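## Task

Move the yellow sponge onto the coffee table in the neighbouring room. The robot must not tip over or be left leaning, or the task fails. The sponge must rest there on its own at the end; if only the robot is holding it in place, it is not done.

## Robot and tools

Robot: a Hello Robot Stretch 3 with a single arm. It has a two-wheel base (0.33 m long, 0.34 m wide), a lift that slides up a mast, and a telescoping arm that reaches out to the robot's right. The arm ends in a wrist with yaw, pitch and roll, plus a two-finger gripper. The base cannot drive sideways, so to move the gripper forward or back you drive the base. A spin in place pivots about the point between the drive wheels, 0.05 m behind the front edge. With the arm retracted and the wrist folded, the robot clears a circle of radius 0.28 m when it turns. An unfolded, level wrist sticks out past that circle. Loose objects may occasionally get nudged by something outside the robot.

Frames: the base frame has its origin on the floor between the drive wheels, with x forward, y left and z up. hand_pose is reported in this frame at the point where the closed fingertips meet. The odometry frame is the base frame as it stood when the scene began. Heading is positive to the left, from -3.142 to 3.142.

execute_actions: takes "actions", a list holding one action or none, and an optional "cameras" list. Camera names are head_camera, nav_camera, wrist_camera or all. If cameras is omitted, null or ["all"], you get every image; [] gives none. An empty actions list only returns the state and images. An action may contain "base", "joints" and "contact_limits"; its motions start together.
- base: exactly one command, and it is an offset from where the base last measured itself. {"translate_m": d} drives straight by d metres, -1 to 1, forward positive. {"rotate_rad": d} spins in place by d radians, -3.2 to 3.2, counter-clockwise (left) positive.
- joints: absolute targets keyed by name, one number each. lift_m is arm height, 0 to 1.1. arm_m is extension, 0 to 0.52. wrist_yaw_rad runs -1.345 to 4.42: 0 points along the arm, positive swings toward the front, and 3.0 folds the wrist over the base. wrist_pitch_rad runs -1.57 to 0.451: 0 is level and negative tips the fingertips down. wrist_roll_rad runs -2.911 to 2.911; at 0 the fingers sit level, side by side. gripper_m runs -0.089 to 0.179, with larger values opening wider. The real fingertip gap is a bit smaller than this value, about 0.007 less near closed and 0.025 less wide open. head_pan_rad runs -3.953 to 1.73: 0 is forward, positive is left, and -1.57 looks along the arm. head_tilt_rad runs -1.53 to 0.419: 0 is level and negative is down. Done tolerances are about 0.004 m for linear joints, 0.02 rad for yaw, roll and head, and 0.05 rad for pitch.
- contact_limits: only arm_m is allowed. The value is a motor effort percentage from 1 to 100 at which the arm motion halts with contact_stop. Smaller values are gentler, but a value too small stops the arm at once. The limit also caps holding force until the next action.
One action runs for at most 15 s. Unknown keys or out-of-range values get the whole call refused, and nothing moves. A joint or the base left out of an action may still be pushing toward its previous target. If a result reports a stop, later calls in that same reply are skipped.

wait {"seconds": 0 to 10}: commands nothing new and returns state and images. zoom_image {"camera", "region": [x0,y0,x1,y1]}: pixel box from the top-left of that camera's latest full image, no larger than 504x504. finished_scene {"scene": n}: ends scene n for good and reports success. Call it only once the object sits by itself on the table and the robot is upright. Replying with no tool call ends everything.

Results: base_status and joint_status report how each motion ended. For the base, done means the wheels finished turning, even if they slipped. off_target means the motion was blocked and may still be pushing. contact_stop, time_out and torque_fault drop the target. After a contact_stop the arm or lift goes slack until it is commanded again, and a slack lift under load can sink. on_its_own covers anything not commanded; there, "held at" is a target, not the measured position. motor_effort is a percentage signed toward higher joint values, with the peak shown in brackets. It has fixed offsets and noise. An effort at rest outside the normal range hints at contact or a load. Positive wheel effort pushes forward. base_odometry counts wheel rotation, so slip shows up as travel. turned_by_wheels and turned_by_imu give the turn since the last result. base_tilt is in degrees, positive leaning forward or right, with a few degrees of bias. lidar_m lists 12 distances in 30-degree sectors: the 1st straight ahead, then counter-clockwise (4th left, 7th behind, 10th right). It scans a plane 0.17 m above the floor, so it catches table legs but not tabletops, and misses glass. "-" means nothing was detected. The robot's own parts can hide sectors 5, 6, 9 and 10. wrist_depth_mm and head_depth_mm are 7x7 grids of median depth, read from the top left; the head grid is sideways.

Cameras: head_camera and nav_camera move with the head pan and tilt; wrist_camera rides on the gripper. Calibration matrices map base-frame points into each camera and carry small errors.

Speed: the base moves fast only when the arm is stowed: lift_m below 0.30, arm_m below 0.03 and wrist_yaw_rad above 2.54. Otherwise it is slow.

Gripping: to grasp, command gripper_m below the object's width. To let go, open at least 0.02 beyond the value where the fingers met the object. Neither the reading nor done confirms that you are holding something; check with the cameras.

Cautions: fold or unfold the wrist only with lift_m between 0.32 and 0.95, wrist_pitch_rad -0.4 and roll near 0. Once folded, the lift may go down to 0.25. With wrist yaw below -0.4, keep pitch at -0.5 or lower. Arm pushes against rigid things with the gripper above about 0.45 m can tip the robot, and a second push after a stop is riskier. Never drive while the gripper holds or pushes something fixed. Backing into furniture tips easily. If base_tilt shows a lean, reverse the last move in small steps, free the gripper, and lower lift_m to about 0.2. The wrist and head have no contact stop, and long hard pushing turns a wrist servo off for 10 s. Avoid drops, slams and hard hits. The robot holds its last command while you think, so keep replies brief.

Each tool is called after ">>>" by a JSON object that holds its "op" and its "data".

## Session

>>> {"op": "execute_actions", "data": {"actions": []}}

Scene clock: 0.00 s.
base_odometry: x=+0.000 y=+0.000 heading=+0.000 (m, m, rad; odometry frame)
turned_by_wheels: +0.000 (rad since the last result)
turned_by_imu: +0.000 (rad since the last result)
base_tilt: forward=+0.8 right=-0.6 (deg)
lidar_m: 2.31 1.49 1.27 0.88 0.67 0.65 0.68 0.84 0.82 0.86 1.22 3.09
head_depth_mm: 1952 2925 2983 2980 3004 2956 2224 / 1948 2903 3209 3168 3198 3161 2225 / 1920 2902 3383 3388 3429 3323 2237 / 1934 2894 3081 3099 3072 3012 2249 / 1922 2550 2626 2635 2622 2615 2252 / 1936 2328 2310 2292 2308 2294 2201 / 1929 2044 2058 2030 2055 1991 2030
base_status: not commanded
joint_positions: lift_m=+0.398 arm_m=-0.002 wrist_yaw_rad=+3.081 wrist_pitch_rad=-0.347 wrist_roll_rad=+0.002 gripper_m=+0.037 head_pan_rad=+0.012 head_tilt_rad=-0.022
joint_status: not commanded
motor_effort: left_wheel=+0 right_wheel=+1 lift_m=+18 arm_m=-1 wrist_yaw_rad=+1 wrist_pitch_rad=+6 wrist_roll_rad=+0 gripper_m=+0 head_pan_rad=+0 head_tilt_rad=+2 (%)
hand_pose: x=-0.0072 y=+0.0896 z=+0.4274 quat_wxyz=(+0.143, +0.700, +0.101, +0.692) (m; base frame)
wrist_depth_mm: 511 615 - - - - - / 528 639 - - - - - / 551 674 - - - - - / 565 721 - - - - - / 595 729 787 785 833 797 797 / 608 663 - 661 637 660 670 / 567 563 540 568 574 569 584
pictures: head_camera (sideways: a quarter turn clockwise sets it upright), nav_camera (sideways: a quarter turn counterclockwise sets it upright), wrist_camera
Images, in order (width x height): head_camera 896x504, nav_camera 672x504, wrist_camera 644x364.

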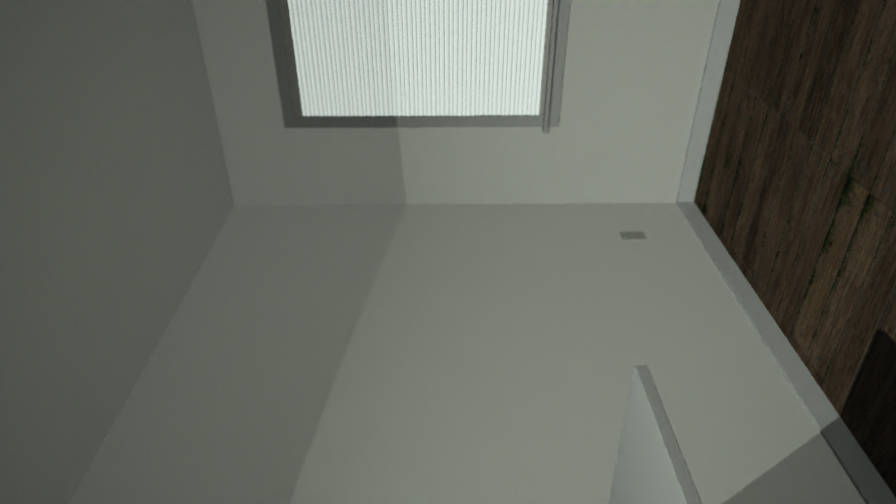

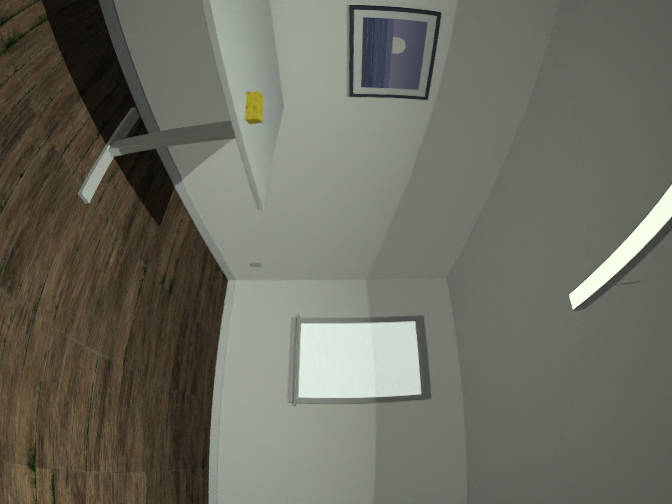

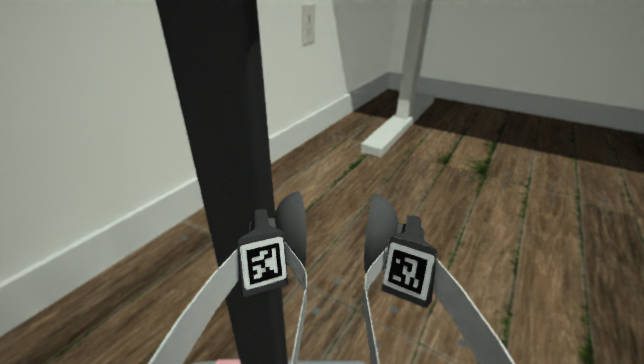

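>>> {"op": "execute_actions", "data": {"actions": [{"joints":{"head_pan_rad":0.5,"head_tilt_rad":-0.3}}], "cameras": ["head_camera"]}}

>>> {"op": "execute_actions", "data": {"actions": [{"joints":{"head_pan_rad":-2.5,"head_tilt_rad":-0.2}}], "cameras": ["nav_camera"]}}

Scene clock: 5.60 s.
base_odometry: x=+0.000 y=+0.000 heading=+0.000 (m, m, rad; odometry frame)
turned_by_wheels: +0.000 (rad since the last result)
turned_by_imu: -0.001 (rad since the last result)
base_tilt: forward=+0.7 right=-0.5 (deg)
lidar_m: 2.32 1.50 1.27 0.88 0.67 0.65 0.68 0.84 0.82 0.86 1.22 3.09
head_depth_mm: 2038 2180 2301 2453 2545 2002 1568 / 1912 2018 2120 2230 2403 1993 1569 / 1807 1910 1992 1425 2249 1920 1563 / 1697 1779 1878 1169 2074 1916 1566 / 1603 1669 1774 1290 1949 2006 1558 / 1523 1574 1664 1295 1848 1893 1568 / 1453 1513 1581 1298 1725 1811 1564
base_status: not commanded
joint_positions: lift_m=+0.398 arm_m=-0.002 wrist_yaw_rad=+3.081 wrist_pitch_rad=-0.347 wrist_roll_rad=+0.002 gripper_m=+0.037 head_pan_rad=+0.493 head_tilt_rad=-0.296
joint_status: all done
motor_effort: left_wheel=+0(0) right_wheel=+1(1) lift_m=+17(18) arm_m=-1(1) wrist_yaw_rad=+0(1) wrist_pitch_rad=+6(6) wrist_roll_rad=+0(0) gripper_m=+0(1) head_pan_rad=+4(30) head_tilt_rad=-2(26) (%)
hand_pose: x=-0.0072 y=+0.0896 z=+0.4274 quat_wxyz=(+0.143, +0.700, +0.101, +0.692) (m; base frame)
wrist_depth_mm: 509 607 - - - - - / 530 630 - - - - - / 553 685 - - - - - / 562 722 - 1000 985 - - / 605 733 790 800 833 812 819 / 608 658 - 650 627 673 678 / 560 572 552 572 563 585 574
pictures: head_camera (sideways: a quarter turn clockwise sets it upright)
camera_calibration (this result's frames):
head_camera: T_world_to_cam=[[-0.271415, -0.155956, -0.949743, 1.25279], [-0.485988, 0.873953, -0.00462645, 0.0113751], [0.830753, 0.460308, -0.312997, 0.355908], [0, 0, 0, 1]] pos_world=[0.0498818, 0.0216112, 1.30128]
Images, in order (width x height): head_camera 896x504.

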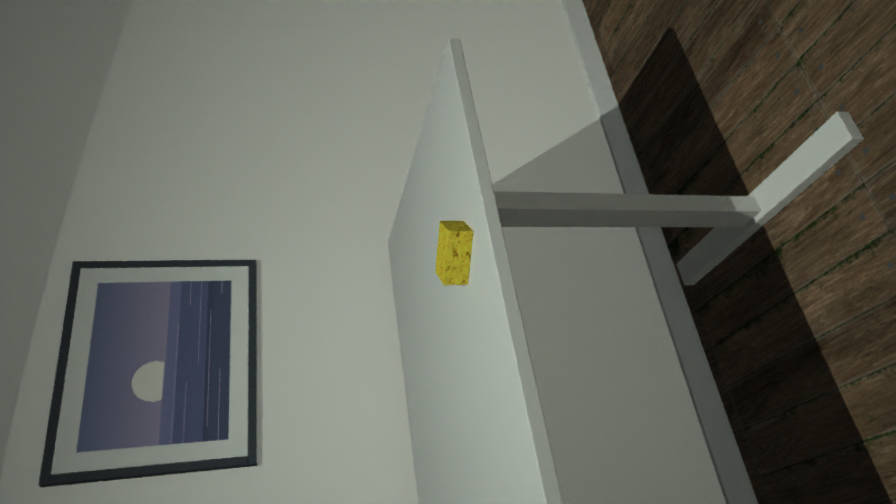

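Scene clock: 7.57 s.
base_odometry: x=+0.000 y=+0.000 heading=+0.000 (m, m, rad; odometry frame)
turned_by_wheels: +0.000 (rad since the last result)
turned_by_imu: +0.000 (rad since the last result)
base_tilt: forward=+0.7 right=-0.5 (deg)
lidar_m: 2.31 1.50 1.28 0.88 0.66 0.65 0.68 0.84 0.82 0.86 1.22 3.10
head_depth_mm: 859 884 915 950 988 1021 1044 / 828 854 890 928 969 1005 1053 / 792 820 849 883 919 958 1003 / 763 790 817 846 884 917 951 / 735 759 785 813 843 877 911 / 710 732 757 783 810 839 871 / 684 706 728 752 778 804 835
base_status: not commanded
joint_positions: lift_m=+0.398 arm_m=-0.002 wrist_yaw_rad=+3.081 wrist_pitch_rad=-0.347 wrist_roll_rad=+0.002 gripper_m=+0.037 head_pan_rad=-2.493 head_tilt_rad=-0.211
joint_status: all done
motor_effort: left_wheel=+0(0) right_wheel=+0(1) lift_m=+18(19) arm_m=-1(1) wrist_yaw_rad=+0(0) wrist_pitch_rad=+6(6) wrist_roll_rad=+0(0) gripper_m=-1(0) head_pan_rad=-4(40) head_tilt_rad=+6(17) (%)
hand_pose: x=-0.0072 y=+0.0896 z=+0.4274 quat_wxyz=(+0.143, +0.700, +0.101, +0.692) (m; base frame)
wrist_depth_mm: 505 592 - - - - - / 528 643 - - - - - / 546 673 - - - - - / 577 721 - - - - - / 596 715 806 804 855 811 811 / 612 670 - 678 627 663 681 / 556 567 545 569 562 580 569
pictures: nav_camera (sideways: a quarter turn counterclockwise sets it upright)
camera_calibration (this result's frames):
nav_camera: T_world_to_cam=[[-0.178765, -0.106182, 0.978145, -1.22905], [-0.593551, 0.804519, -0.0211427, 0.0836621], [-0.784691, -0.584358, -0.206845, 0.233944], [0, 0, 0, 1]] pos_world=[0.0135205, -0.0611036, 1.25235]
Images, in order (width x height): nav_camera 672x504.

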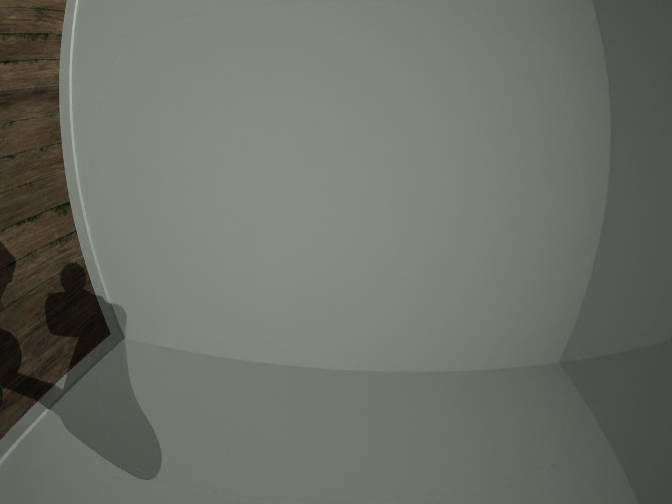

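>>> {"op": "execute_actions", "data": {"actions": [{"base":{"translate_m":0.7},"joints":{"lift_m":0.9,"wrist_pitch_rad":-0.4,"head_pan_rad":-1.57,"head_tilt_rad":-0.6}}], "cameras": []}}

>>> {"op": "execute_actions", "data": {"actions": [{"base":{"rotate_rad":2.62}}], "cameras": []}}

>>> {"op": "execute_actions", "data": {"actions": [{"joints":{"wrist_yaw_rad":0,"gripper_m":0.17,"lift_m":1.05}}]}}

Scene clock: 27.57 s.
base_odometry: x=+0.700 y=+0.000 heading=+0.000 (m, m, rad; odometry frame)
turned_by_wheels: +0.000 (rad since the last result)
turned_by_imu: -0.003 (rad since the last result)
base_tilt: forward=+0.7 right=-0.5 (deg)
lidar_m: 1.80 0.90 1.33 1.29 1.27 1.24 1.30 1.22 1.19 1.25 1.88 2.52
head_depth_mm: 1003 1087 1189 1308 1459 1558 - / 1051 1154 1258 1397 1568 1542 - / 1108 1211 1332 1497 1662 1502 - / 1175 1288 1443 1635 1758 1482 - / 1324 1457 1645 1854 1811 1497 - / 1400 1574 1774 2035 1815 1486 1281 / 1509 1683 1929 2159 1825 1485 1252
base_status: done
joint_positions: lift_m=+0.899 arm_m=-0.002 wrist_yaw_rad=+3.081 wrist_pitch_rad=-0.413 wrist_roll_rad=+0.002 gripper_m=+0.037 head_pan_rad=-1.577 head_tilt_rad=-0.593
joint_status: all done
motor_effort: left_wheel=+0(4) right_wheel=+0(6) lift_m=+27(28) arm_m=-1(1) wrist_yaw_rad=+0(0) wrist_pitch_rad=+5(6) wrist_roll_rad=+0(0) gripper_m=+0(0) head_pan_rad=+3(38) head_tilt_rad=-4(27) (%)
hand_pose: x=-0.0077 y=+0.0819 z=+0.9132 quat_wxyz=(+0.166, +0.696, +0.124, +0.687) (m; base frame)
wrist_depth_mm: 949 - - - - 491 455 / - - - - - - - / - - - - - - - / - - - - - - - / - - - - - - - / - - - - - - - / - - - - - - -
pictures: none
No camera images: the call's "cameras" was empty. Leave "cameras" out to get every camera's image.

Scene clock: 32.77 s.
base_odometry: x=+0.700 y=+0.000 heading=+2.620 (m, m, rad; odometry frame)
turned_by_wheels: +2.620 (rad since the last result)
turned_by_imu: +2.612 (rad since the last result)
base_tilt: forward=+0.7 right=-0.5 (deg)
lidar_m: 1.23 1.30 1.23 1.19 1.25 1.86 2.52 1.82 0.91 1.33 1.30 1.27
head_depth_mm: 1106 1196 893 654 1691 1574 - / 1109 1198 892 653 1223 1388 - / 1106 1199 895 645 1710 1494 - / 1108 1202 899 630 1703 1475 - / 1111 1213 895 656 1716 1498 - / 1114 1208 904 658 1704 1492 1269 / 1113 1210 902 658 1703 1485 1245
base_status: done
joint_positions: lift_m=+0.899 arm_m=-0.002 wrist_yaw_rad=+3.081 wrist_pitch_rad=-0.413 wrist_roll_rad=+0.002 gripper_m=+0.037 head_pan_rad=-1.577 head_tilt_rad=-0.593
joint_status: not commanded
motor_effort: left_wheel=-2(6) right_wheel=+2(2) lift_m=+27(28) arm_m=-1(1) wrist_yaw_rad=+0(0) wrist_pitch_rad=+5(5) wrist_roll_rad=+0(0) gripper_m=+0(0) head_pan_rad=+3(4) head_tilt_rad=-4(4) (%)
hand_pose: x=-0.0077 y=+0.0819 z=+0.9132 quat_wxyz=(+0.166, +0.696, +0.124, +0.687) (m; base frame)
wrist_depth_mm: - - - - - - - / - - - - - - - / - - - - - - - / - - - - - - - / - - - - - - - / - - - - - - - / - - - - - - -
pictures: none
No camera images: the call's "cameras" was empty. Leave "cameras" out to get every camera's image.

Scene clock: 35.30 s.
base_odometry: x=+0.700 y=+0.000 heading=+2.620 (m, m, rad; odometry frame)
turned_by_wheels: +0.000 (rad since the last result)
turned_by_imu: -0.001 (rad since the last result)
base_tilt: forward=+0.7 right=-0.5 (deg)
lidar_m: 1.23 1.30 1.23 1.19 1.25 1.87 2.52 1.82 0.90 1.33 1.31 1.27
head_depth_mm: 1105 1201 - - - - 1193 / 1108 1197 - - - - - / 1106 1205 - - - - - / 1112 1206 1022 629 - 1478 1237 / 1110 1200 897 657 1702 1484 1252 / 1115 1206 898 658 1709 1485 1256 / 1121 1213 903 658 1703 1480 1259
base_status: not commanded
joint_positions: lift_m=+1.049 arm_m=-0.002 wrist_yaw_rad=+0.003 wrist_pitch_rad=-0.413 wrist_roll_rad=+0.002 gripper_m=+0.170 head_pan_rad=-1.577 head_tilt_rad=-0.593
joint_status: all done
motor_effort: left_wheel=-2(2) right_wheel=+2(2) lift_m=+28(29) arm_m=-1(1) wrist_yaw_rad=-2(1) wrist_pitch_rad=+5(5) wrist_roll_rad=+0(0) gripper_m=+0(83) head_pan_rad=+3(3) head_tilt_rad=-4(4) (%)
hand_pose: x=-0.0208 y=-0.3678 z=+1.0630 quat_wxyz=(+0.692, +0.146, -0.692, -0.145) (m; base frame)
wrist_depth_mm: - - 979 988 930 987 941 / 688 666 680 690 698 686 - / 490 492 490 446 499 489 533 / 400 381 387 389 392 384 391 / - - - - - - 352 / - - - - - - - / - - - - - - -
pictures: head_camera (sideways: a quarter turn clockwise sets it upright), nav_camera (sideways: a quarter turn counterclockwise sets it upright), wrist_camera
camera_calibration (this result's frames):
head_camera: T_world_to_cam=[[-0.00548465, 0.576933, -0.816773, 1.07771], [0.999956, 0.00934128, -0.000116466, -0.00356165], [0.00756251, -0.816738, -0.576959, 0.704406], [0, 0, 0, 1]] pos_world=[0.00414528, -0.0464174, 1.28666]
nav_camera: T_world_to_cam=[[-0.0268069, -0.555703, 0.830948, -1.03789], [-0.999548, 0.0262213, -0.0147103, 0.0777554], [-0.013614, -0.830967, -0.556155, 0.683813], [0, 0, 0, 1]] pos_world=[0.0592072, -0.0105706, 1.24388]
wrist_camera: T_world_to_cam=[[-0.998306, -0.0511496, 0.0277236, -0.0617624], [-0.0529274, 0.600584, -0.797808, 1.09284], [0.0241573, -0.797924, -0.602274, 0.508562], [0, 0, 0, 1]] pos_world=[-0.0161021, -0.253707, 1.17988]
Images, in order (width x height): head_camera 896x504, nav_camera 672x504, wrist_camera 644x364.

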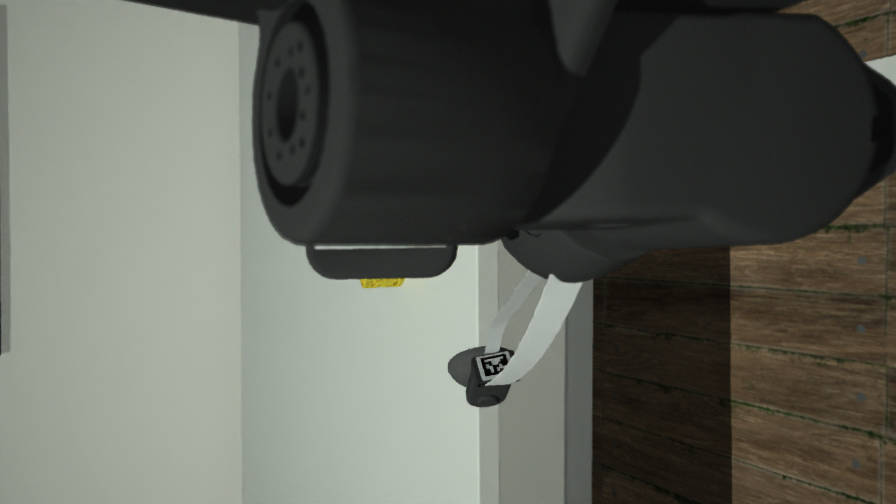

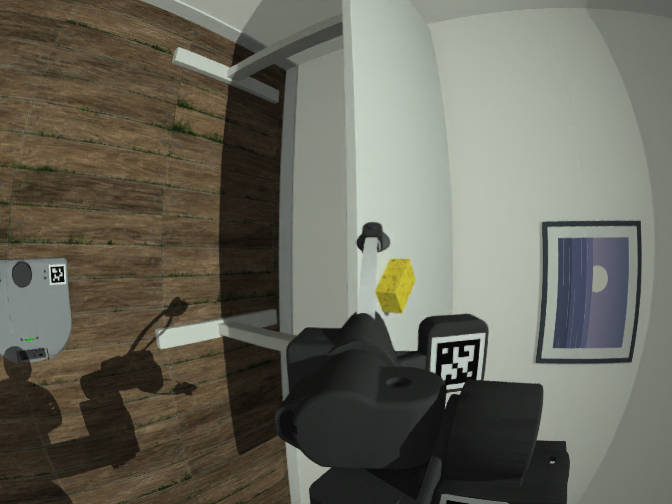

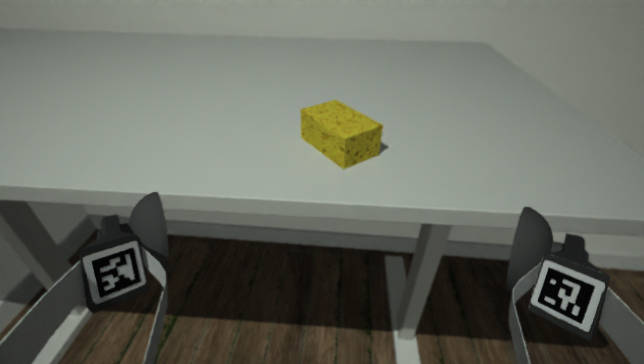

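>>> {"op": "execute_actions", "data": {"actions": [{"joints":{"lift_m":0.935}}], "cameras": []}}

>>> {"op": "execute_actions", "data": {"actions": [{"joints":{"arm_m":0.29}}], "cameras": ["wrist_camera"]}}

>>> {"op": "execute_actions", "data": {"actions": [{"joints":{"gripper_m":0.03}}], "cameras": ["wrist_camera"]}}

>>> {"op": "execute_actions", "data": {"actions": [{"joints":{"lift_m":1.0,"head_pan_rad":1.5,"head_tilt_rad":-0.2}}], "cameras": ["wrist_camera","nav_camera"]}}

Scene clock: 46.00 s.
base_odometry: x=+0.700 y=+0.000 heading=+2.620 (m, m, rad; odometry frame)
turned_by_wheels: +0.000 (rad since the last result)
turned_by_imu: -0.001 (rad since the last result)
base_tilt: forward=+0.7 right=-0.5 (deg)
lidar_m: 1.24 1.29 1.22 1.19 1.25 1.86 2.52 1.82 0.90 1.33 1.30 1.27
head_depth_mm: 1104 1196 892 654 1671 - - / 1108 1192 892 653 1652 - - / 1108 1200 896 645 1663 - - / 1111 1208 895 631 1683 - 1221 / 1111 1207 902 655 1703 1440 1252 / 1112 1213 901 657 1712 1491 1256 / 1120 1212 901 658 1714 1479 1251
base_status: not commanded
joint_positions: lift_m=+0.936 arm_m=-0.002 wrist_yaw_rad=+0.003 wrist_pitch_rad=-0.414 wrist_roll_rad=+0.002 gripper_m=+0.170 head_pan_rad=-1.577 head_tilt_rad=-0.593
joint_status: all done
motor_effort: left_wheel=-2(2) right_wheel=+2(2) lift_m=+7(25) arm_m=-1(1) wrist_yaw_rad=-2(2) wrist_pitch_rad=+5(5) wrist_roll_rad=+0(0) gripper_m=-1(0) head_pan_rad=+3(2) head_tilt_rad=-4(4) (%)
hand_pose: x=-0.0209 y=-0.3678 z=+0.9494 quat_wxyz=(+0.692, +0.146, -0.692, -0.145) (m; base frame)
wrist_depth_mm: 537 545 560 452 572 581 913 / 337 338 340 338 349 354 355 / - - - - 297 292 288 / - - - - - - - / - - - - - - - / - - - - - - - / - - - - - - -
pictures: none
No camera images: the call's "cameras" was empty. Leave "cameras" out to get every camera's image.

Scene clock: 50.57 s.
base_odometry: x=+0.700 y=+0.000 heading=+2.620 (m, m, rad; odometry frame)
turned_by_wheels: +0.000 (rad since the last result)
turned_by_imu: -0.076 (rad since the last result)
base_tilt: forward=+0.7 right=-0.6 (deg)
lidar_m: 1.25 1.28 1.25 1.19 1.22 1.73 2.51 1.96 0.91 0.90 1.36 1.29
head_depth_mm: 1132 1241 1000 - 1730 1469 1234 / 1119 1221 - 609 1642 1430 1213 / 1118 1210 - 602 1704 1437 1240 / 1116 1206 1004 625 1697 1470 1248 / 1104 1206 885 636 1692 1469 1248 / 1103 1189 891 650 1699 1477 1249 / 1094 1184 891 624 1680 1481 1249
base_status: not commanded
joint_positions: lift_m=+0.935 arm_m=+0.290 wrist_yaw_rad=+0.010 wrist_pitch_rad=-0.344 wrist_roll_rad=+0.001 gripper_m=+0.170 head_pan_rad=-1.576 head_tilt_rad=-0.598
joint_status: all done
on_its_own: wrist_pitch_rad is at rest, and its effort (-23) is outside its rest range (-20 to +32)
motor_effort: left_wheel=+3(46) right_wheel=-3(31) lift_m=+11(14) arm_m=+1(33) wrist_yaw_rad=-7(19) wrist_pitch_rad=-23(70) wrist_roll_rad=+1(36) gripper_m=-2(3) head_pan_rad=+3(3) head_tilt_rad=-1(4) (%)
hand_pose: x=-0.0192 y=-0.6679 z=+0.9649 quat_wxyz=(+0.697, +0.125, -0.696, -0.118) (m; base frame)
wrist_depth_mm: 710 717 702 699 697 730 697 / 451 460 463 475 474 480 762 / 304 303 306 312 316 320 319 / 227 218 147 222 235 236 237 / 183 122 117 123 186 187 189 / - 103 102 117 155 156 162 / 130 128 109 128 133 133 130
pictures: wrist_camera
camera_calibration (this result's frames):
wrist_camera: T_world_to_cam=[[-0.997939, -0.0559586, 0.0314207, -0.0795836], [-0.0568476, 0.543575, -0.837433, 1.19503], [0.029782, -0.837493, -0.545636, 0.129024], [0, 0, 0, 1]] pos_world=[-0.0153277, -0.545983, 1.07366]
Images, in order (width x height): wrist_camera 644x364.

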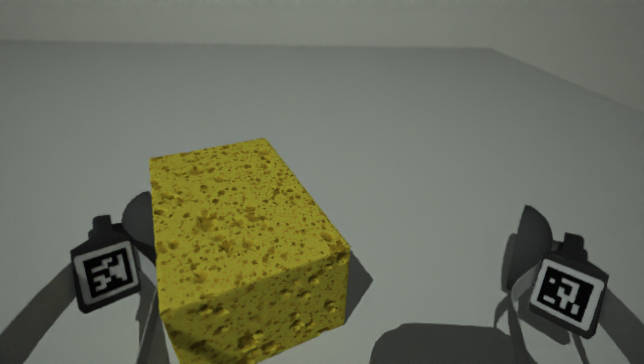

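Scene clock: 52.47 s.
base_odometry: x=+0.700 y=+0.000 heading=+2.620 (m, m, rad; odometry frame)
turned_by_wheels: +0.000 (rad since the last result)
turned_by_imu: -0.001 (rad since the last result)
base_tilt: forward=+0.7 right=-0.6 (deg)
lidar_m: 1.25 1.28 1.25 1.19 1.22 1.73 2.51 1.97 0.91 0.90 1.36 1.28
head_depth_mm: 1135 1242 1000 - 1727 1476 1241 / 1120 1213 - 610 1653 1435 1215 / 1120 1211 - 602 1702 1426 1243 / 1112 1201 1007 634 1703 1479 1248 / 1107 1198 885 650 1696 1473 1242 / 1101 1197 886 653 1693 1483 1246 / 1095 1191 892 624 1677 1477 1252
base_status: not commanded
joint_positions: lift_m=+0.935 arm_m=+0.290 wrist_yaw_rad=-0.007 wrist_pitch_rad=-0.330 wrist_roll_rad=-0.001 gripper_m=+0.031 head_pan_rad=-1.576 head_tilt_rad=-0.598
joint_status: all done
on_its_own: wrist_pitch_rad is at rest, and its effort (-28) is outside its rest range (-20 to +32)
motor_effort: left_wheel=-1(3) right_wheel=+3(2) lift_m=+11(11) arm_m=+1(1) wrist_yaw_rad=+4(5) wrist_pitch_rad=-28(29) wrist_roll_rad=+2(2) gripper_m=-18(95) head_pan_rad=+2(2) head_tilt_rad=-1(1) (%)
hand_pose: x=-0.0230 y=-0.6694 z=+0.9683 quat_wxyz=(+0.698, +0.114, -0.697, -0.119) (m; base frame)
wrist_depth_mm: 736 705 712 700 704 733 710 / 481 489 494 504 527 530 780 / 315 317 322 332 332 335 333 / 234 236 221 155 243 247 249 / 188 188 132 122 123 195 195 / 155 156 149 105 114 166 161 / 133 134 134 113 129 136 138
pictures: wrist_camera
camera_calibration (this result's frames):
wrist_camera: T_world_to_cam=[[-0.998623, -0.0398638, 0.0340971, -0.075424], [-0.0501026, 0.532281, -0.845084, 1.19848], [0.015539, -0.845628, -0.533546, 0.112195], [0, 0, 0, 1]] pos_world=[-0.0170165, -0.546061, 1.07525]
Images, in order (width x height): wrist_camera 644x364.

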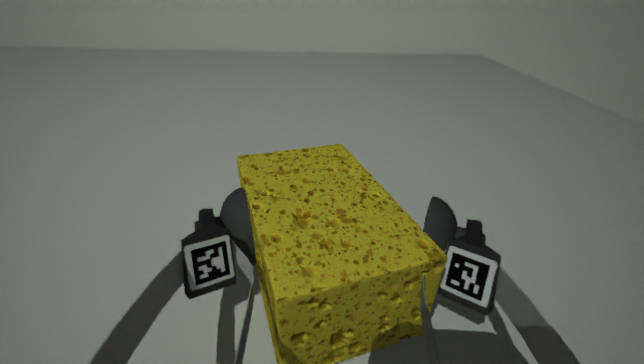

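Scene clock: 54.47 s.
base_odometry: x=+0.700 y=+0.000 heading=+2.620 (m, m, rad; odometry frame)
turned_by_wheels: +0.000 (rad since the last result)
turned_by_imu: +0.000 (rad since the last result)
base_tilt: forward=+0.7 right=-0.6 (deg)
lidar_m: 1.25 1.29 1.25 1.19 1.22 1.73 2.51 1.97 0.91 0.90 1.37 1.29
head_depth_mm: 1098 1144 1185 1229 1280 1336 1394 / 1084 1125 1168 1214 1261 1320 1367 / 1072 1111 1151 1194 1245 1289 1354 / 1059 1098 1136 1175 1223 1272 1325 / 1049 1081 1123 1162 1205 1261 1310 / 1035 1067 1105 1143 1190 1235 1293 / 1023 1054 1089 1125 1175 1222 1266
base_status: not commanded
joint_positions: lift_m=+0.999 arm_m=+0.290 wrist_yaw_rad=-0.003 wrist_pitch_rad=-0.413 wrist_roll_rad=-0.001 gripper_m=+0.031 head_pan_rad=+1.493 head_tilt_rad=-0.211
joint_status: all done
motor_effort: left_wheel=+0(1) right_wheel=+1(3) lift_m=+28(28) arm_m=+1(1) wrist_yaw_rad=+2(4) wrist_pitch_rad=+5(28) wrist_roll_rad=+2(2) gripper_m=-19(18) head_pan_rad=+3(38) head_tilt_rad=+6(31) (%)
hand_pose: x=-0.0222 y=-0.6598 z=+1.0130 quat_wxyz=(+0.692, +0.144, -0.692, -0.146) (m; base frame)
wrist_depth_mm: 717 702 715 714 724 730 710 / 513 527 519 533 540 545 773 / 377 381 379 383 390 391 394 / 298 299 279 160 303 305 305 / 246 246 127 122 124 250 252 / 207 207 197 103 115 219 212 / 181 182 176 113 175 182 185
pictures: nav_camera (sideways: a quarter turn counterclockwise sets it upright), wrist_camera
camera_calibration (this result's frames):
nav_camera: T_world_to_cam=[[0.0394412, 0.204056, 0.978164, -1.2304], [0.995619, -0.0910835, -0.0211439, 0.0739698], [0.08478, 0.974713, -0.206755, 0.228524], [0, 0, 0, 1]] pos_world=[-0.0444913, 0.0350644, 1.25235]
wrist_camera: T_world_to_cam=[[-0.998493, -0.0458995, 0.0300863, -0.0756609], [-0.0516549, 0.600796, -0.797732, 1.22836], [0.0185398, -0.798084, -0.602261, 0.245233], [0, 0, 0, 1]] pos_world=[-0.0166425, -0.545751, 1.12987]
Images, in order (width x height): nav_camera 672x504, wrist_camera 644x364.

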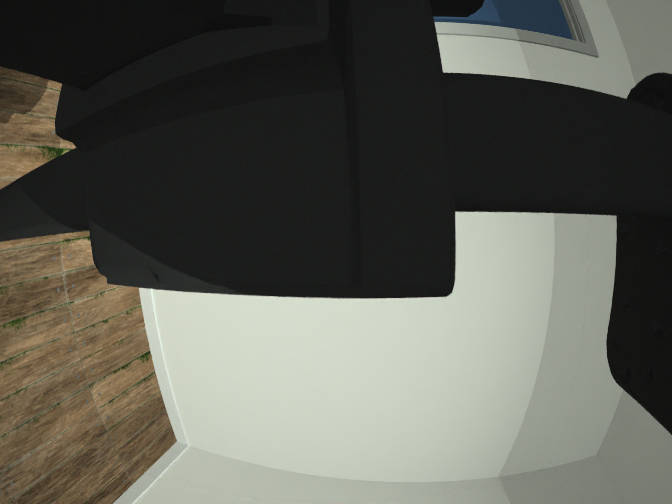

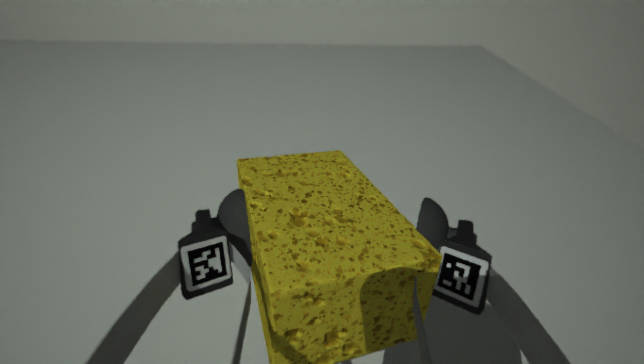

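>>> {"op": "execute_actions", "data": {"actions": [{"joints":{"arm_m":0}}], "cameras": []}}

>>> {"op": "execute_actions", "data": {"actions": [{"joints":{"lift_m":0.9,"wrist_yaw_rad":3.0,"head_pan_rad":0,"head_tilt_rad":-0.3}}], "cameras": []}}

>>> {"op": "execute_actions", "data": {"actions": [{"base":{"rotate_rad":2.5},"joints":{"lift_m":0.28}}]}}

Scene clock: 61.60 s.
base_odometry: x=+0.700 y=+0.000 heading=+2.620 (m, m, rad; odometry frame)
turned_by_wheels: +0.000 (rad since the last result)
turned_by_imu: -0.001 (rad since the last result)
base_tilt: forward=+0.7 right=-0.5 (deg)
lidar_m: 1.25 1.28 1.25 1.19 1.22 1.73 2.51 1.97 0.91 0.90 1.36 1.29
head_depth_mm: 1097 1136 1184 1232 1277 1340 1394 / 1085 1123 1168 1205 1257 1311 1370 / 1074 1112 1146 1194 1241 1288 1342 / 1056 1097 1135 1177 1224 1275 1336 / 1043 1080 1120 1164 1207 1255 1313 / 1037 1072 1102 1151 1191 1235 1283 / 1021 1054 1092 1127 1174 1219 1265
base_status: not commanded
joint_positions: lift_m=+0.999 arm_m=+0.000 wrist_yaw_rad=-0.002 wrist_pitch_rad=-0.414 wrist_roll_rad=-0.001 gripper_m=+0.031 head_pan_rad=+1.493 head_tilt_rad=-0.211
joint_status: all done
motor_effort: left_wheel=+0(0) right_wheel=+1(1) lift_m=+27(27) arm_m=-7(7) wrist_yaw_rad=+1(2) wrist_pitch_rad=+5(5) wrist_roll_rad=+2(2) gripper_m=-19(18) head_pan_rad=+3(3) head_tilt_rad=+6(6) (%)
hand_pose: x=-0.0220 y=-0.3702 z=+1.0128 quat_wxyz=(+0.692, +0.145, -0.692, -0.146) (m; base frame)
wrist_depth_mm: 831 837 855 855 871 952 948 / 515 514 530 546 535 547 - / 377 385 386 385 386 394 393 / 338 334 329 160 339 341 341 / - - 126 122 124 - - / - - - 103 114 - - / - - - 114 - - -
pictures: none
No camera images: the call's "cameras" was empty. Leave "cameras" out to get every camera's image.

Scene clock: 64.10 s.
base_odometry: x=+0.700 y=+0.000 heading=+2.620 (m, m, rad; odometry frame)
turned_by_wheels: +0.000 (rad since the last result)
turned_by_imu: +0.000 (rad since the last result)
base_tilt: forward=+0.7 right=-0.5 (deg)
lidar_m: 1.25 1.28 1.25 1.19 1.22 1.73 2.51 1.97 0.91 0.90 1.36 1.28
head_depth_mm: 1083 1132 1193 1262 1335 1418 1484 / 1074 1132 1194 1261 1327 1409 1478 / 1075 1126 1183 1247 1334 1411 1473 / 1064 1118 1178 1250 1311 1396 1469 / 1063 1116 1172 1238 1311 1391 1467 / 1055 1113 1166 1233 1302 1383 1460 / 1061 1103 1168 1226 1296 1385 1450
base_status: not commanded
joint_positions: lift_m=+0.901 arm_m=+0.000 wrist_yaw_rad=+2.997 wrist_pitch_rad=-0.415 wrist_roll_rad=-0.001 gripper_m=+0.031 head_pan_rad=+0.007 head_tilt_rad=-0.296
joint_status: all done
motor_effort: left_wheel=+0(0) right_wheel=+1(1) lift_m=+7(25) arm_m=-6(7) wrist_yaw_rad=+2(3) wrist_pitch_rad=+6(6) wrist_roll_rad=+2(2) gripper_m=-20(18) head_pan_rad=-3(38) head_tilt_rad=-1(16) (%)
hand_pose: x=+0.0112 y=+0.0772 z=+0.9141 quat_wxyz=(+0.196, +0.700, +0.095, +0.680) (m; base frame)
wrist_depth_mm: - - - - - - - / - - - - - - - / - - - - - - - / - - 158 159 - - - / - - 123 122 123 - - / - - 132 104 115 - - / - - - 114 - - -
pictures: none
No camera images: the call's "cameras" was empty. Leave "cameras" out to get every camera's image.

Scene clock: 70.57 s.
base_odometry: x=+0.700 y=+0.000 heading=-1.163 (m, m, rad; odometry frame)
turned_by_wheels: +2.500 (rad since the last result)
turned_by_imu: +2.492 (rad since the last result)
base_tilt: forward=+0.7 right=-0.5 (deg)
lidar_m: 1.56 2.51 2.30 1.47 1.32 1.34 1.28 1.25 1.25 1.32 1.19 1.20
head_depth_mm: 1264 1240 1282 1325 1390 1447 1480 / 1379 1438 1507 1569 1649 1725 1553 / 1531 1608 1672 1749 1844 1873 1561 / 1703 1805 1895 2003 2136 2006 1566 / 1826 1931 2035 2196 2317 2000 1556 / 2101 2246 2420 2620 2647 1987 1561 / 2308 2379 2481 2586 2639 2024 1567
base_status: done
joint_positions: lift_m=+0.281 arm_m=+0.000 wrist_yaw_rad=+2.997 wrist_pitch_rad=-0.415 wrist_roll_rad=-0.001 gripper_m=+0.031 head_pan_rad=+0.007 head_tilt_rad=-0.296
joint_status: all done
motor_effort: left_wheel=-2(6) right_wheel=+2(6) lift_m=+7(7) arm_m=-6(6) wrist_yaw_rad=+2(3) wrist_pitch_rad=+6(6) wrist_roll_rad=+2(2) gripper_m=-20(19) head_pan_rad=-2(3) head_tilt_rad=-2(2) (%)
hand_pose: x=+0.0111 y=+0.0772 z=+0.2940 quat_wxyz=(+0.196, +0.700, +0.096, +0.680) (m; base frame)
wrist_depth_mm: - - - - - - - / - - - - - - - / 873 896 887 890 886 900 910 / 668 683 157 159 692 690 701 / 559 565 124 123 124 568 571 / 487 504 - 103 115 497 475 / - - - 113 398 423 429
pictures: head_camera (sideways: a quarter turn clockwise sets it upright), nav_camera (sideways: a quarter turn counterclockwise sets it upright), wrist_camera
camera_calibration (this result's frames):
head_camera: T_world_to_cam=[[-0.313121, -0.0112031, -0.949647, 1.25292], [-0.0217522, 0.999753, -0.00462194, 0.00853734], [0.949464, 0.0192097, -0.313287, 0.355562], [0, 0, 0, 1]] pos_world=[0.0549068, -0.00132898, 1.30126]
nav_camera: T_world_to_cam=[[0.289094, -0.0213868, 0.957062, -1.20435], [-0.00793194, -0.99977, -0.0199452, 0.0785286], [0.957268, -0.00182532, -0.289197, 0.330505], [0, 0, 0, 1]] pos_world=[0.032411, 0.0533566, 1.24978]
wrist_camera: T_world_to_cam=[[0.995005, -0.0952082, 0.0300189, -0.00525263], [-0.0336983, -0.603384, -0.796738, 0.306188], [0.0939689, 0.791747, -0.603578, 0.276607], [0, 0, 0, 1]] pos_world=[-0.0104481, -0.0347539, 0.411064]
Images, in order (width x height): head_camera 896x504, nav_camera 672x504, wrist_camera 644x364.

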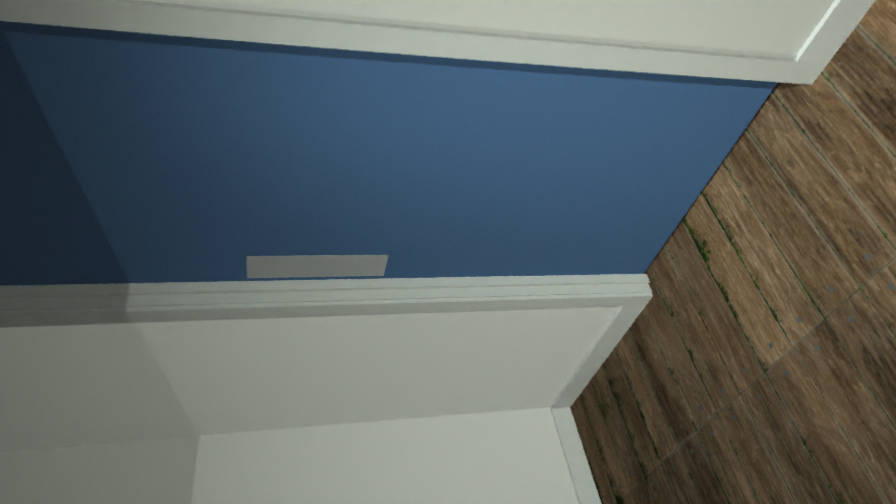

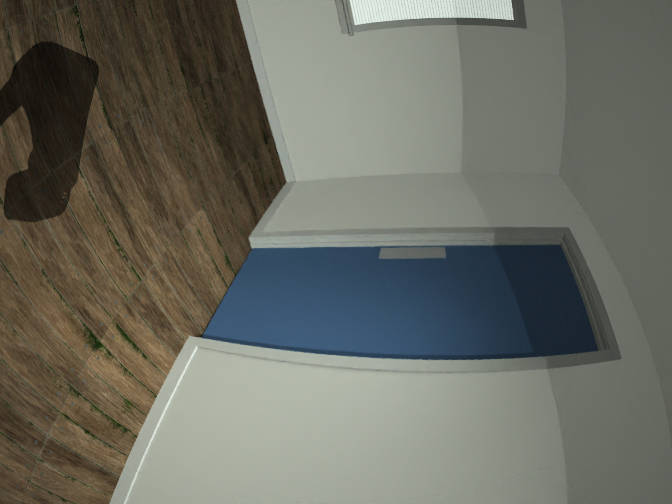

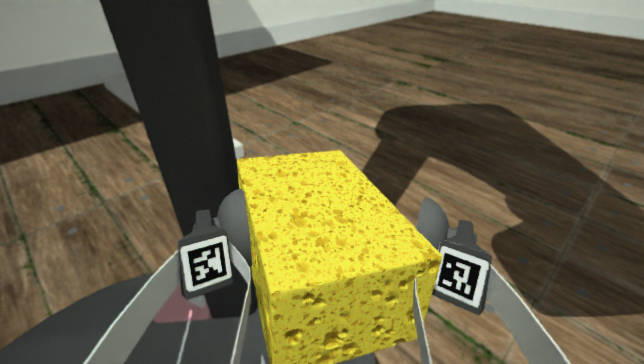

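>>> {"op": "execute_actions", "data": {"actions": [{"base":{"rotate_rad":0.715}}], "cameras": []}}

>>> {"op": "execute_actions", "data": {"actions": [{"base":{"translate_m":1.0}}], "cameras": []}}

>>> {"op": "execute_actions", "data": {"actions": [{"base":{"translate_m":0.13}}], "cameras": []}}

>>> {"op": "execute_actions", "data": {"actions": [{"base":{"rotate_rad":-1.571}}], "cameras": ["head_camera"]}}

Scene clock: 81.23 s.
base_odometry: x=+0.700 y=+0.000 heading=-0.448 (m, m, rad; odometry frame)
turned_by_wheels: +0.715 (rad since the last result)
turned_by_imu: +0.710 (rad since the last result)
base_tilt: forward=+0.7 right=-0.5 (deg)
lidar_m: 2.51 1.85 0.90 0.95 1.38 1.28 1.25 1.30 1.23 1.19 1.25 1.83
head_depth_mm: 2164 2288 2414 2561 2656 1999 1558 / 2165 2295 2396 2528 2649 2000 1553 / 2155 2297 2420 2562 2665 2001 1564 / 2191 2311 2402 2540 2657 1997 1560 / 2189 2281 2420 2533 2655 2009 1553 / 2189 2284 2426 2566 2671 2003 1558 / 2191 2302 2446 2588 2669 2005 1570
base_status: done
joint_positions: lift_m=+0.281 arm_m=+0.000 wrist_yaw_rad=+2.997 wrist_pitch_rad=-0.415 wrist_roll_rad=-0.001 gripper_m=+0.031 head_pan_rad=+0.007 head_tilt_rad=-0.297
joint_status: not commanded
motor_effort: left_wheel=-2(8) right_wheel=+2(7) lift_m=+8(8) arm_m=-6(6) wrist_yaw_rad=+2(2) wrist_pitch_rad=+6(6) wrist_roll_rad=+2(2) gripper_m=-19(19) head_pan_rad=-3(2) head_tilt_rad=-2(2) (%)
hand_pose: x=+0.0111 y=+0.0772 z=+0.2940 quat_wxyz=(+0.195, +0.700, +0.096, +0.680) (m; base frame)
wrist_depth_mm: - - - - - - - / - - - - - - - / 860 858 887 873 881 877 889 / 687 683 157 159 701 694 721 / 565 552 123 122 124 556 575 / 488 504 - 104 115 499 488 / - - - 113 397 424 424
pictures: none
No camera images: the call's "cameras" was empty. Leave "cameras" out to get every camera's image.

Scene clock: 86.33 s.
base_odometry: x=+1.601 y=-0.434 heading=-0.449 (m, m, rad; odometry frame)
turned_by_wheels: +0.000 (rad since the last result)
turned_by_imu: -0.003 (rad since the last result)
base_tilt: forward=+0.6 right=-0.5 (deg)
lidar_m: 1.52 1.59 1.35 1.31 1.11 1.89 2.25 1.69 1.25 1.22 1.34 1.57
head_depth_mm: 1295 1365 1435 1503 1609 1708 1556 / 1299 1361 1433 1519 1600 1704 1555 / 1298 1370 1438 1524 1613 1704 1568 / 1299 1364 1430 1520 1614 1722 1549 / 1297 1370 1439 1513 1613 1718 1553 / 1302 1364 1437 1515 1612 1710 1569 / 1298 1368 1433 1522 1627 1726 1558
base_status: done
joint_positions: lift_m=+0.281 arm_m=+0.000 wrist_yaw_rad=+2.998 wrist_pitch_rad=-0.415 wrist_roll_rad=-0.001 gripper_m=+0.031 head_pan_rad=+0.007 head_tilt_rad=-0.297
joint_status: not commanded
motor_effort: left_wheel=-2(7) right_wheel=+2(6) lift_m=+7(8) arm_m=-6(7) wrist_yaw_rad=+1(2) wrist_pitch_rad=+6(6) wrist_roll_rad=+2(2) gripper_m=-20(19) head_pan_rad=-4(3) head_tilt_rad=-1(2) (%)
hand_pose: x=+0.0110 y=+0.0772 z=+0.2940 quat_wxyz=(+0.195, +0.700, +0.096, +0.680) (m; base frame)
wrist_depth_mm: - - - - - - - / - - - - - - - / 835 877 874 871 864 867 895 / 687 683 157 158 693 714 705 / 562 576 124 122 124 574 567 / 478 502 - 103 115 499 484 / - - - 113 395 425 425
pictures: none
No camera images: the call's "cameras" was empty. Leave "cameras" out to get every camera's image.

Scene clock: 88.40 s.
base_odometry: x=+1.718 y=-0.490 heading=-0.449 (m, m, rad; odometry frame)
turned_by_wheels: +0.000 (rad since the last result)
turned_by_imu: -0.001 (rad since the last result)
base_tilt: forward=+0.6 right=-0.5 (deg)
lidar_m: 1.39 1.45 1.35 1.30 1.20 1.23 2.37 1.70 1.25 1.28 1.32 1.43
head_depth_mm: 1186 1241 1299 1379 1465 1560 1555 / 1187 1238 1313 1386 1466 1556 1559 / 1186 1251 1308 1379 1463 1556 1556 / 1182 1240 1304 1379 1471 1563 1568 / 1182 1243 1309 1376 1469 1560 1556 / 1185 1255 1314 1380 1475 1560 1552 / 1189 1250 1316 1382 1475 1575 1571
base_status: done
joint_positions: lift_m=+0.281 arm_m=+0.000 wrist_yaw_rad=+2.998 wrist_pitch_rad=-0.415 wrist_roll_rad=-0.001 gripper_m=+0.031 head_pan_rad=+0.007 head_tilt_rad=-0.298
joint_status: not commanded
motor_effort: left_wheel=-2(8) right_wheel=+2(8) lift_m=+8(8) arm_m=-6(6) wrist_yaw_rad=+2(2) wrist_pitch_rad=+6(6) wrist_roll_rad=+2(2) gripper_m=-19(18) head_pan_rad=-3(4) head_tilt_rad=-2(1) (%)
hand_pose: x=+0.0110 y=+0.0772 z=+0.2940 quat_wxyz=(+0.195, +0.700, +0.096, +0.680) (m; base frame)
wrist_depth_mm: - - - - - - - / - - - - - - - / 854 896 886 879 879 855 889 / 676 677 157 159 689 695 715 / 559 561 124 123 124 579 586 / 473 502 - 103 114 497 471 / - - - 113 397 423 423
pictures: none
No camera images: the call's "cameras" was empty. Leave "cameras" out to get every camera's image.

Scene clock: 90.60 s.
base_odometry: x=+1.718 y=-0.490 heading=-2.020 (m, m, rad; odometry frame)
turned_by_wheels: -1.571 (rad since the last result)
turned_by_imu: -1.562 (rad since the last result)
base_tilt: forward=+0.7 right=-0.5 (deg)
lidar_m: 1.28 1.32 1.43 1.39 1.45 1.35 1.31 1.20 1.91 2.38 1.67 1.24
head_depth_mm: 1057 1086 1144 1191 1265 1350 1424 / 1092 1147 1206 1273 1326 1417 1480 / 1095 1147 1204 1280 1347 1438 1496 / 1100 1151 1212 1278 1358 1443 1509 / 1107 1156 1214 1284 1353 1453 1511 / 1104 1155 1220 1295 1362 1457 1521 / 1107 1163 1226 1284 1356 1427 1464
base_status: done
joint_positions: lift_m=+0.281 arm_m=+0.000 wrist_yaw_rad=+2.998 wrist_pitch_rad=-0.415 wrist_roll_rad=-0.001 gripper_m=+0.031 head_pan_rad=+0.007 head_tilt_rad=-0.298
joint_status: not commanded
motor_effort: left_wheel=+2(10) right_wheel=-1(4) lift_m=+7(7) arm_m=-7(7) wrist_yaw_rad=+2(1) wrist_pitch_rad=+6(6) wrist_roll_rad=+2(2) gripper_m=-20(19) head_pan_rad=-2(3) head_tilt_rad=-2(1) (%)
hand_pose: x=+0.0110 y=+0.0772 z=+0.2940 quat_wxyz=(+0.195, +0.700, +0.096, +0.680) (m; base frame)
wrist_depth_mm: - - - - - - - / - - - - - - - / 881 876 909 908 872 898 936 / 680 676 157 158 688 704 699 / 566 560 124 122 124 571 566 / 476 503 - 104 115 506 486 / - - - 113 396 423 424
pictures: head_camera (sideways: a quarter turn clockwise sets it upright)
camera_calibration (this result's frames):
head_camera: T_world_to_cam=[[-0.314239, -0.0111563, -0.949278, 1.25244], [-0.0215841, 0.999756, -0.00460462, 0.00851375], [0.949099, 0.0190423, -0.314403, 0.357016], [0, 0, 0, 1]] pos_world=[0.0549058, -0.00133746, 1.3012]
Images, in order (width x height): head_camera 896x504.

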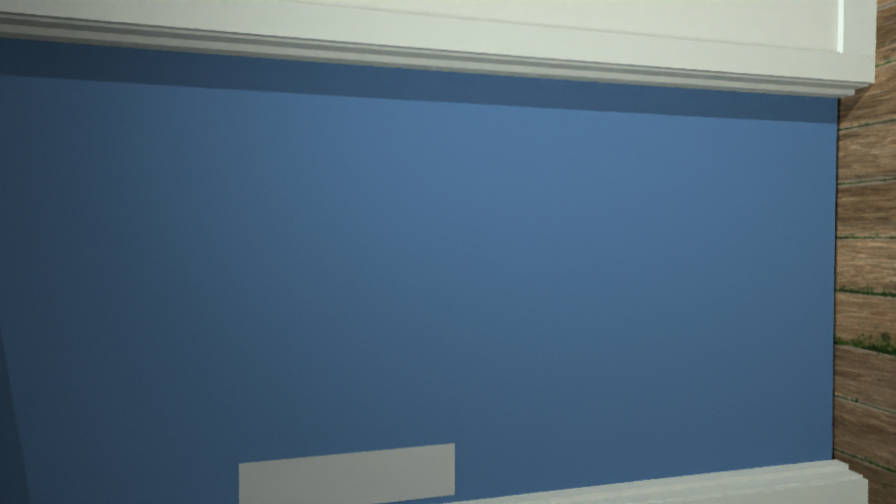

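>>> {"op": "execute_actions", "data": {"actions": [{"base":{"rotate_rad":0.1}}], "cameras": []}}

>>> {"op": "execute_actions", "data": {"actions": [{"base":{"translate_m":1.0}}], "cameras": []}}

>>> {"op": "execute_actions", "data": {"actions": [{"base":{"rotate_rad":-0.1},"joints":{"lift_m":0.32}}], "cameras": []}}

>>> {"op": "execute_actions", "data": {"actions": [{"base":{"translate_m":1.0}}], "cameras": ["nav_camera","head_camera"]}}

Scene clock: 98.63 s.
base_odometry: x=+1.718 y=-0.490 heading=-1.920 (m, m, rad; odometry frame)
turned_by_wheels: +0.100 (rad since the last result)
turned_by_imu: +0.099 (rad since the last result)
base_tilt: forward=+0.7 right=-0.5 (deg)
lidar_m: 1.28 1.32 1.40 1.39 1.50 1.32 1.31 1.20 2.14 2.38 1.54 1.25
head_depth_mm: 1065 1123 1178 1231 1299 1376 1439 / 1076 1134 1189 1252 1329 1410 1475 / 1097 1144 1206 1270 1346 1429 1500 / 1104 1158 1222 1297 1370 1450 1508 / 1116 1173 1238 1310 1385 1485 1523 / 1133 1190 1250 1326 1400 1498 1517 / 1131 1169 1212 1272 1346 1429 1507
base_status: done
joint_positions: lift_m=+0.281 arm_m=+0.000 wrist_yaw_rad=+2.998 wrist_pitch_rad=-0.415 wrist_roll_rad=-0.001 gripper_m=+0.031 head_pan_rad=+0.007 head_tilt_rad=-0.298
joint_status: not commanded
motor_effort: left_wheel=-2(7) right_wheel=+2(4) lift_m=+7(8) arm_m=-6(6) wrist_yaw_rad=+2(2) wrist_pitch_rad=+6(6) wrist_roll_rad=+2(2) gripper_m=-19(19) head_pan_rad=-4(3) head_tilt_rad=-1(2) (%)
hand_pose: x=+0.0110 y=+0.0772 z=+0.2940 quat_wxyz=(+0.195, +0.700, +0.096, +0.680) (m; base frame)
wrist_depth_mm: - - - - - - - / - - - - - - - / 877 869 876 891 884 894 909 / 677 674 158 158 701 710 700 / 571 561 124 123 124 567 574 / 479 501 - 104 115 506 491 / - - - 113 397 418 423
pictures: none
No camera images: the call's "cameras" was empty. Leave "cameras" out to get every camera's image.

Scene clock: 103.73 s.
base_odometry: x=+1.376 y=-1.430 heading=-1.920 (m, m, rad; odometry frame)
turned_by_wheels: +0.000 (rad since the last result)
turned_by_imu: -0.003 (rad since the last result)
base_tilt: forward=+0.7 right=-0.6 (deg)
lidar_m: 0.30 0.32 0.47 1.26 1.37 2.07 2.30 2.08 2.52 0.61 0.38 0.30
head_depth_mm: - - - - - - 293 / - - - - - 284 298 / - - - - - 286 303 / - - - - - 289 308 / - - - - 282 293 313 / - - - - 284 298 319 / - - - - 286 303 324
base_status: done
joint_positions: lift_m=+0.281 arm_m=+0.000 wrist_yaw_rad=+2.998 wrist_pitch_rad=-0.415 wrist_roll_rad=-0.001 gripper_m=+0.031 head_pan_rad=+0.007 head_tilt_rad=-0.298
joint_status: not commanded
motor_effort: left_wheel=-2(6) right_wheel=+2(6) lift_m=+7(8) arm_m=-6(6) wrist_yaw_rad=+2(2) wrist_pitch_rad=+6(6) wrist_roll_rad=+2(2) gripper_m=-19(19) head_pan_rad=-3(4) head_tilt_rad=-1(2) (%)
hand_pose: x=+0.0110 y=+0.0772 z=+0.2940 quat_wxyz=(+0.195, +0.700, +0.096, +0.680) (m; base frame)
wrist_depth_mm: - - - - 927 429 372 / - - - - 912 458 368 / 868 864 895 892 809 487 364 / 685 704 158 159 662 524 362 / 561 558 124 122 124 528 364 / 482 510 - 104 114 477 356 / - - - 113 398 417 357
pictures: none
No camera images: the call's "cameras" was empty. Leave "cameras" out to get every camera's image.

Scene clock: 104.90 s.
base_odometry: x=+1.376 y=-1.430 heading=-2.020 (m, m, rad; odometry frame)
turned_by_wheels: -0.100 (rad since the last result)
turned_by_imu: -0.100 (rad since the last result)
base_tilt: forward=+0.7 right=-0.5 (deg)
lidar_m: 0.30 0.31 0.43 0.98 1.32 1.84 2.29 2.09 2.58 0.81 0.41 0.31
head_depth_mm: - - - - - 286 302 / - - - - - 287 303 / - - - - - 287 304 / - - - - - 288 305 / - - - - - 287 306 / - - - - - 288 307 / - - - - - 289 308
base_status: done
joint_positions: lift_m=+0.319 arm_m=+0.000 wrist_yaw_rad=+2.998 wrist_pitch_rad=-0.415 wrist_roll_rad=-0.001 gripper_m=+0.031 head_pan_rad=+0.007 head_tilt_rad=-0.298
joint_status: all done
motor_effort: left_wheel=+2(8) right_wheel=-1(3) lift_m=+27(29) arm_m=-6(6) wrist_yaw_rad=+1(2) wrist_pitch_rad=+6(6) wrist_roll_rad=+2(2) gripper_m=-20(19) head_pan_rad=-4(3) head_tilt_rad=-1(1) (%)
hand_pose: x=+0.0110 y=+0.0771 z=+0.3326 quat_wxyz=(+0.195, +0.700, +0.096, +0.680) (m; base frame)
wrist_depth_mm: - - - - 659 424 331 / - - - - 656 458 332 / 976 970 972 938 670 485 337 / 735 757 157 159 635 492 337 / 624 620 124 122 124 478 340 / 522 530 - 103 115 443 342 / 463 - - 113 433 450 341
pictures: none
No camera images: the call's "cameras" was empty. Leave "cameras" out to get every camera's image.

Scene clock: 116.00 s.
base_odometry: x=+0.942 y=-2.331 heading=-2.020 (m, m, rad; odometry frame)
turned_by_wheels: +0.000 (rad since the last result)
turned_by_imu: -0.067 (rad since the last result)
base_tilt: forward=+0.7 right=-0.6 (deg)
lidar_m: 1.49 1.53 1.35 1.28 0.93 0.76 3.25 0.45 0.25 0.21 0.21 0.24
head_depth_mm: 1297 1364 1436 1520 1616 1710 1549 / 1297 1349 1424 1512 1600 1710 1559 / 1285 1344 1415 1504 1585 1695 1558 / 1285 1344 1415 1495 1587 1679 1558 / 1277 1340 1418 1491 1580 1682 1562 / 1272 1337 1407 1484 1570 1672 1560 / 1267 1329 1401 1480 1565 1657 1569
base_status: done
joint_positions: lift_m=+0.320 arm_m=+0.000 wrist_yaw_rad=+2.999 wrist_pitch_rad=-0.420 wrist_roll_rad=+0.000 gripper_m=+0.031 head_pan_rad=+0.007 head_tilt_rad=-0.298
joint_status: not commanded
motor_effort: left_wheel=+1(42) right_wheel=+0(25) lift_m=+24(27) arm_m=+3(4) wrist_yaw_rad=+0(33) wrist_pitch_rad=+8(8) wrist_roll_rad=+2(2) gripper_m=-20(24) head_pan_rad=-3(5) head_tilt_rad=-1(7) (%)
hand_pose: x=+0.0106 y=+0.0772 z=+0.3317 quat_wxyz=(+0.197, +0.700, +0.098, +0.680) (m; base frame)
wrist_depth_mm: 912 - - - - - - / 852 - - - - - - / 836 944 970 970 951 970 966 / 722 748 160 160 761 758 754 / 620 613 125 122 124 624 626 / 529 539 - 104 114 537 532 / 463 - - 113 440 456 462
pictures: head_camera (sideways: a quarter turn clockwise sets it upright), nav_camera (sideways: a quarter turn counterclockwise sets it upright)
camera_calibration (this result's frames):
head_camera: T_world_to_cam=[[-0.314541, -0.011077, -0.949179, 1.25231], [-0.021327, 0.999762, -0.00459996, 0.00850613], [0.949004, 0.0187963, -0.314702, 0.357406], [0, 0, 0, 1]] pos_world=[0.0549052, -0.00135008, 1.30119]
nav_camera: T_world_to_cam=[[0.290511, -0.0215024, 0.95663, -1.20379], [-0.00839376, -0.999766, -0.0199229, 0.0785023], [0.956835, -0.00224189, -0.290624, 0.332364], [0, 0, 0, 1]] pos_world=[0.0323563, 0.0533447, 1.24974]
Images, in order (width x height): head_camera 896x504, nav_camera 672x504.

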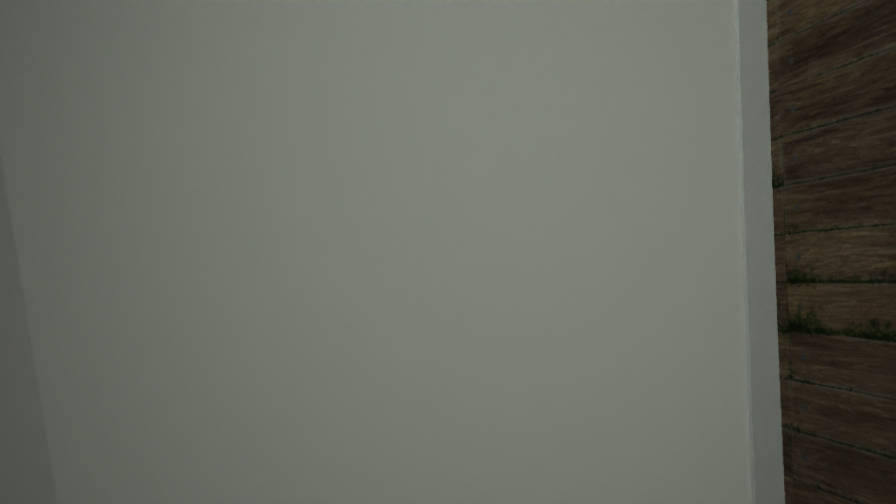

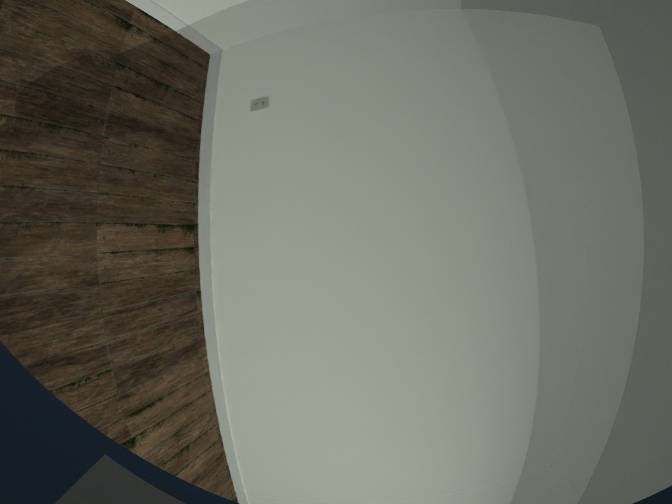

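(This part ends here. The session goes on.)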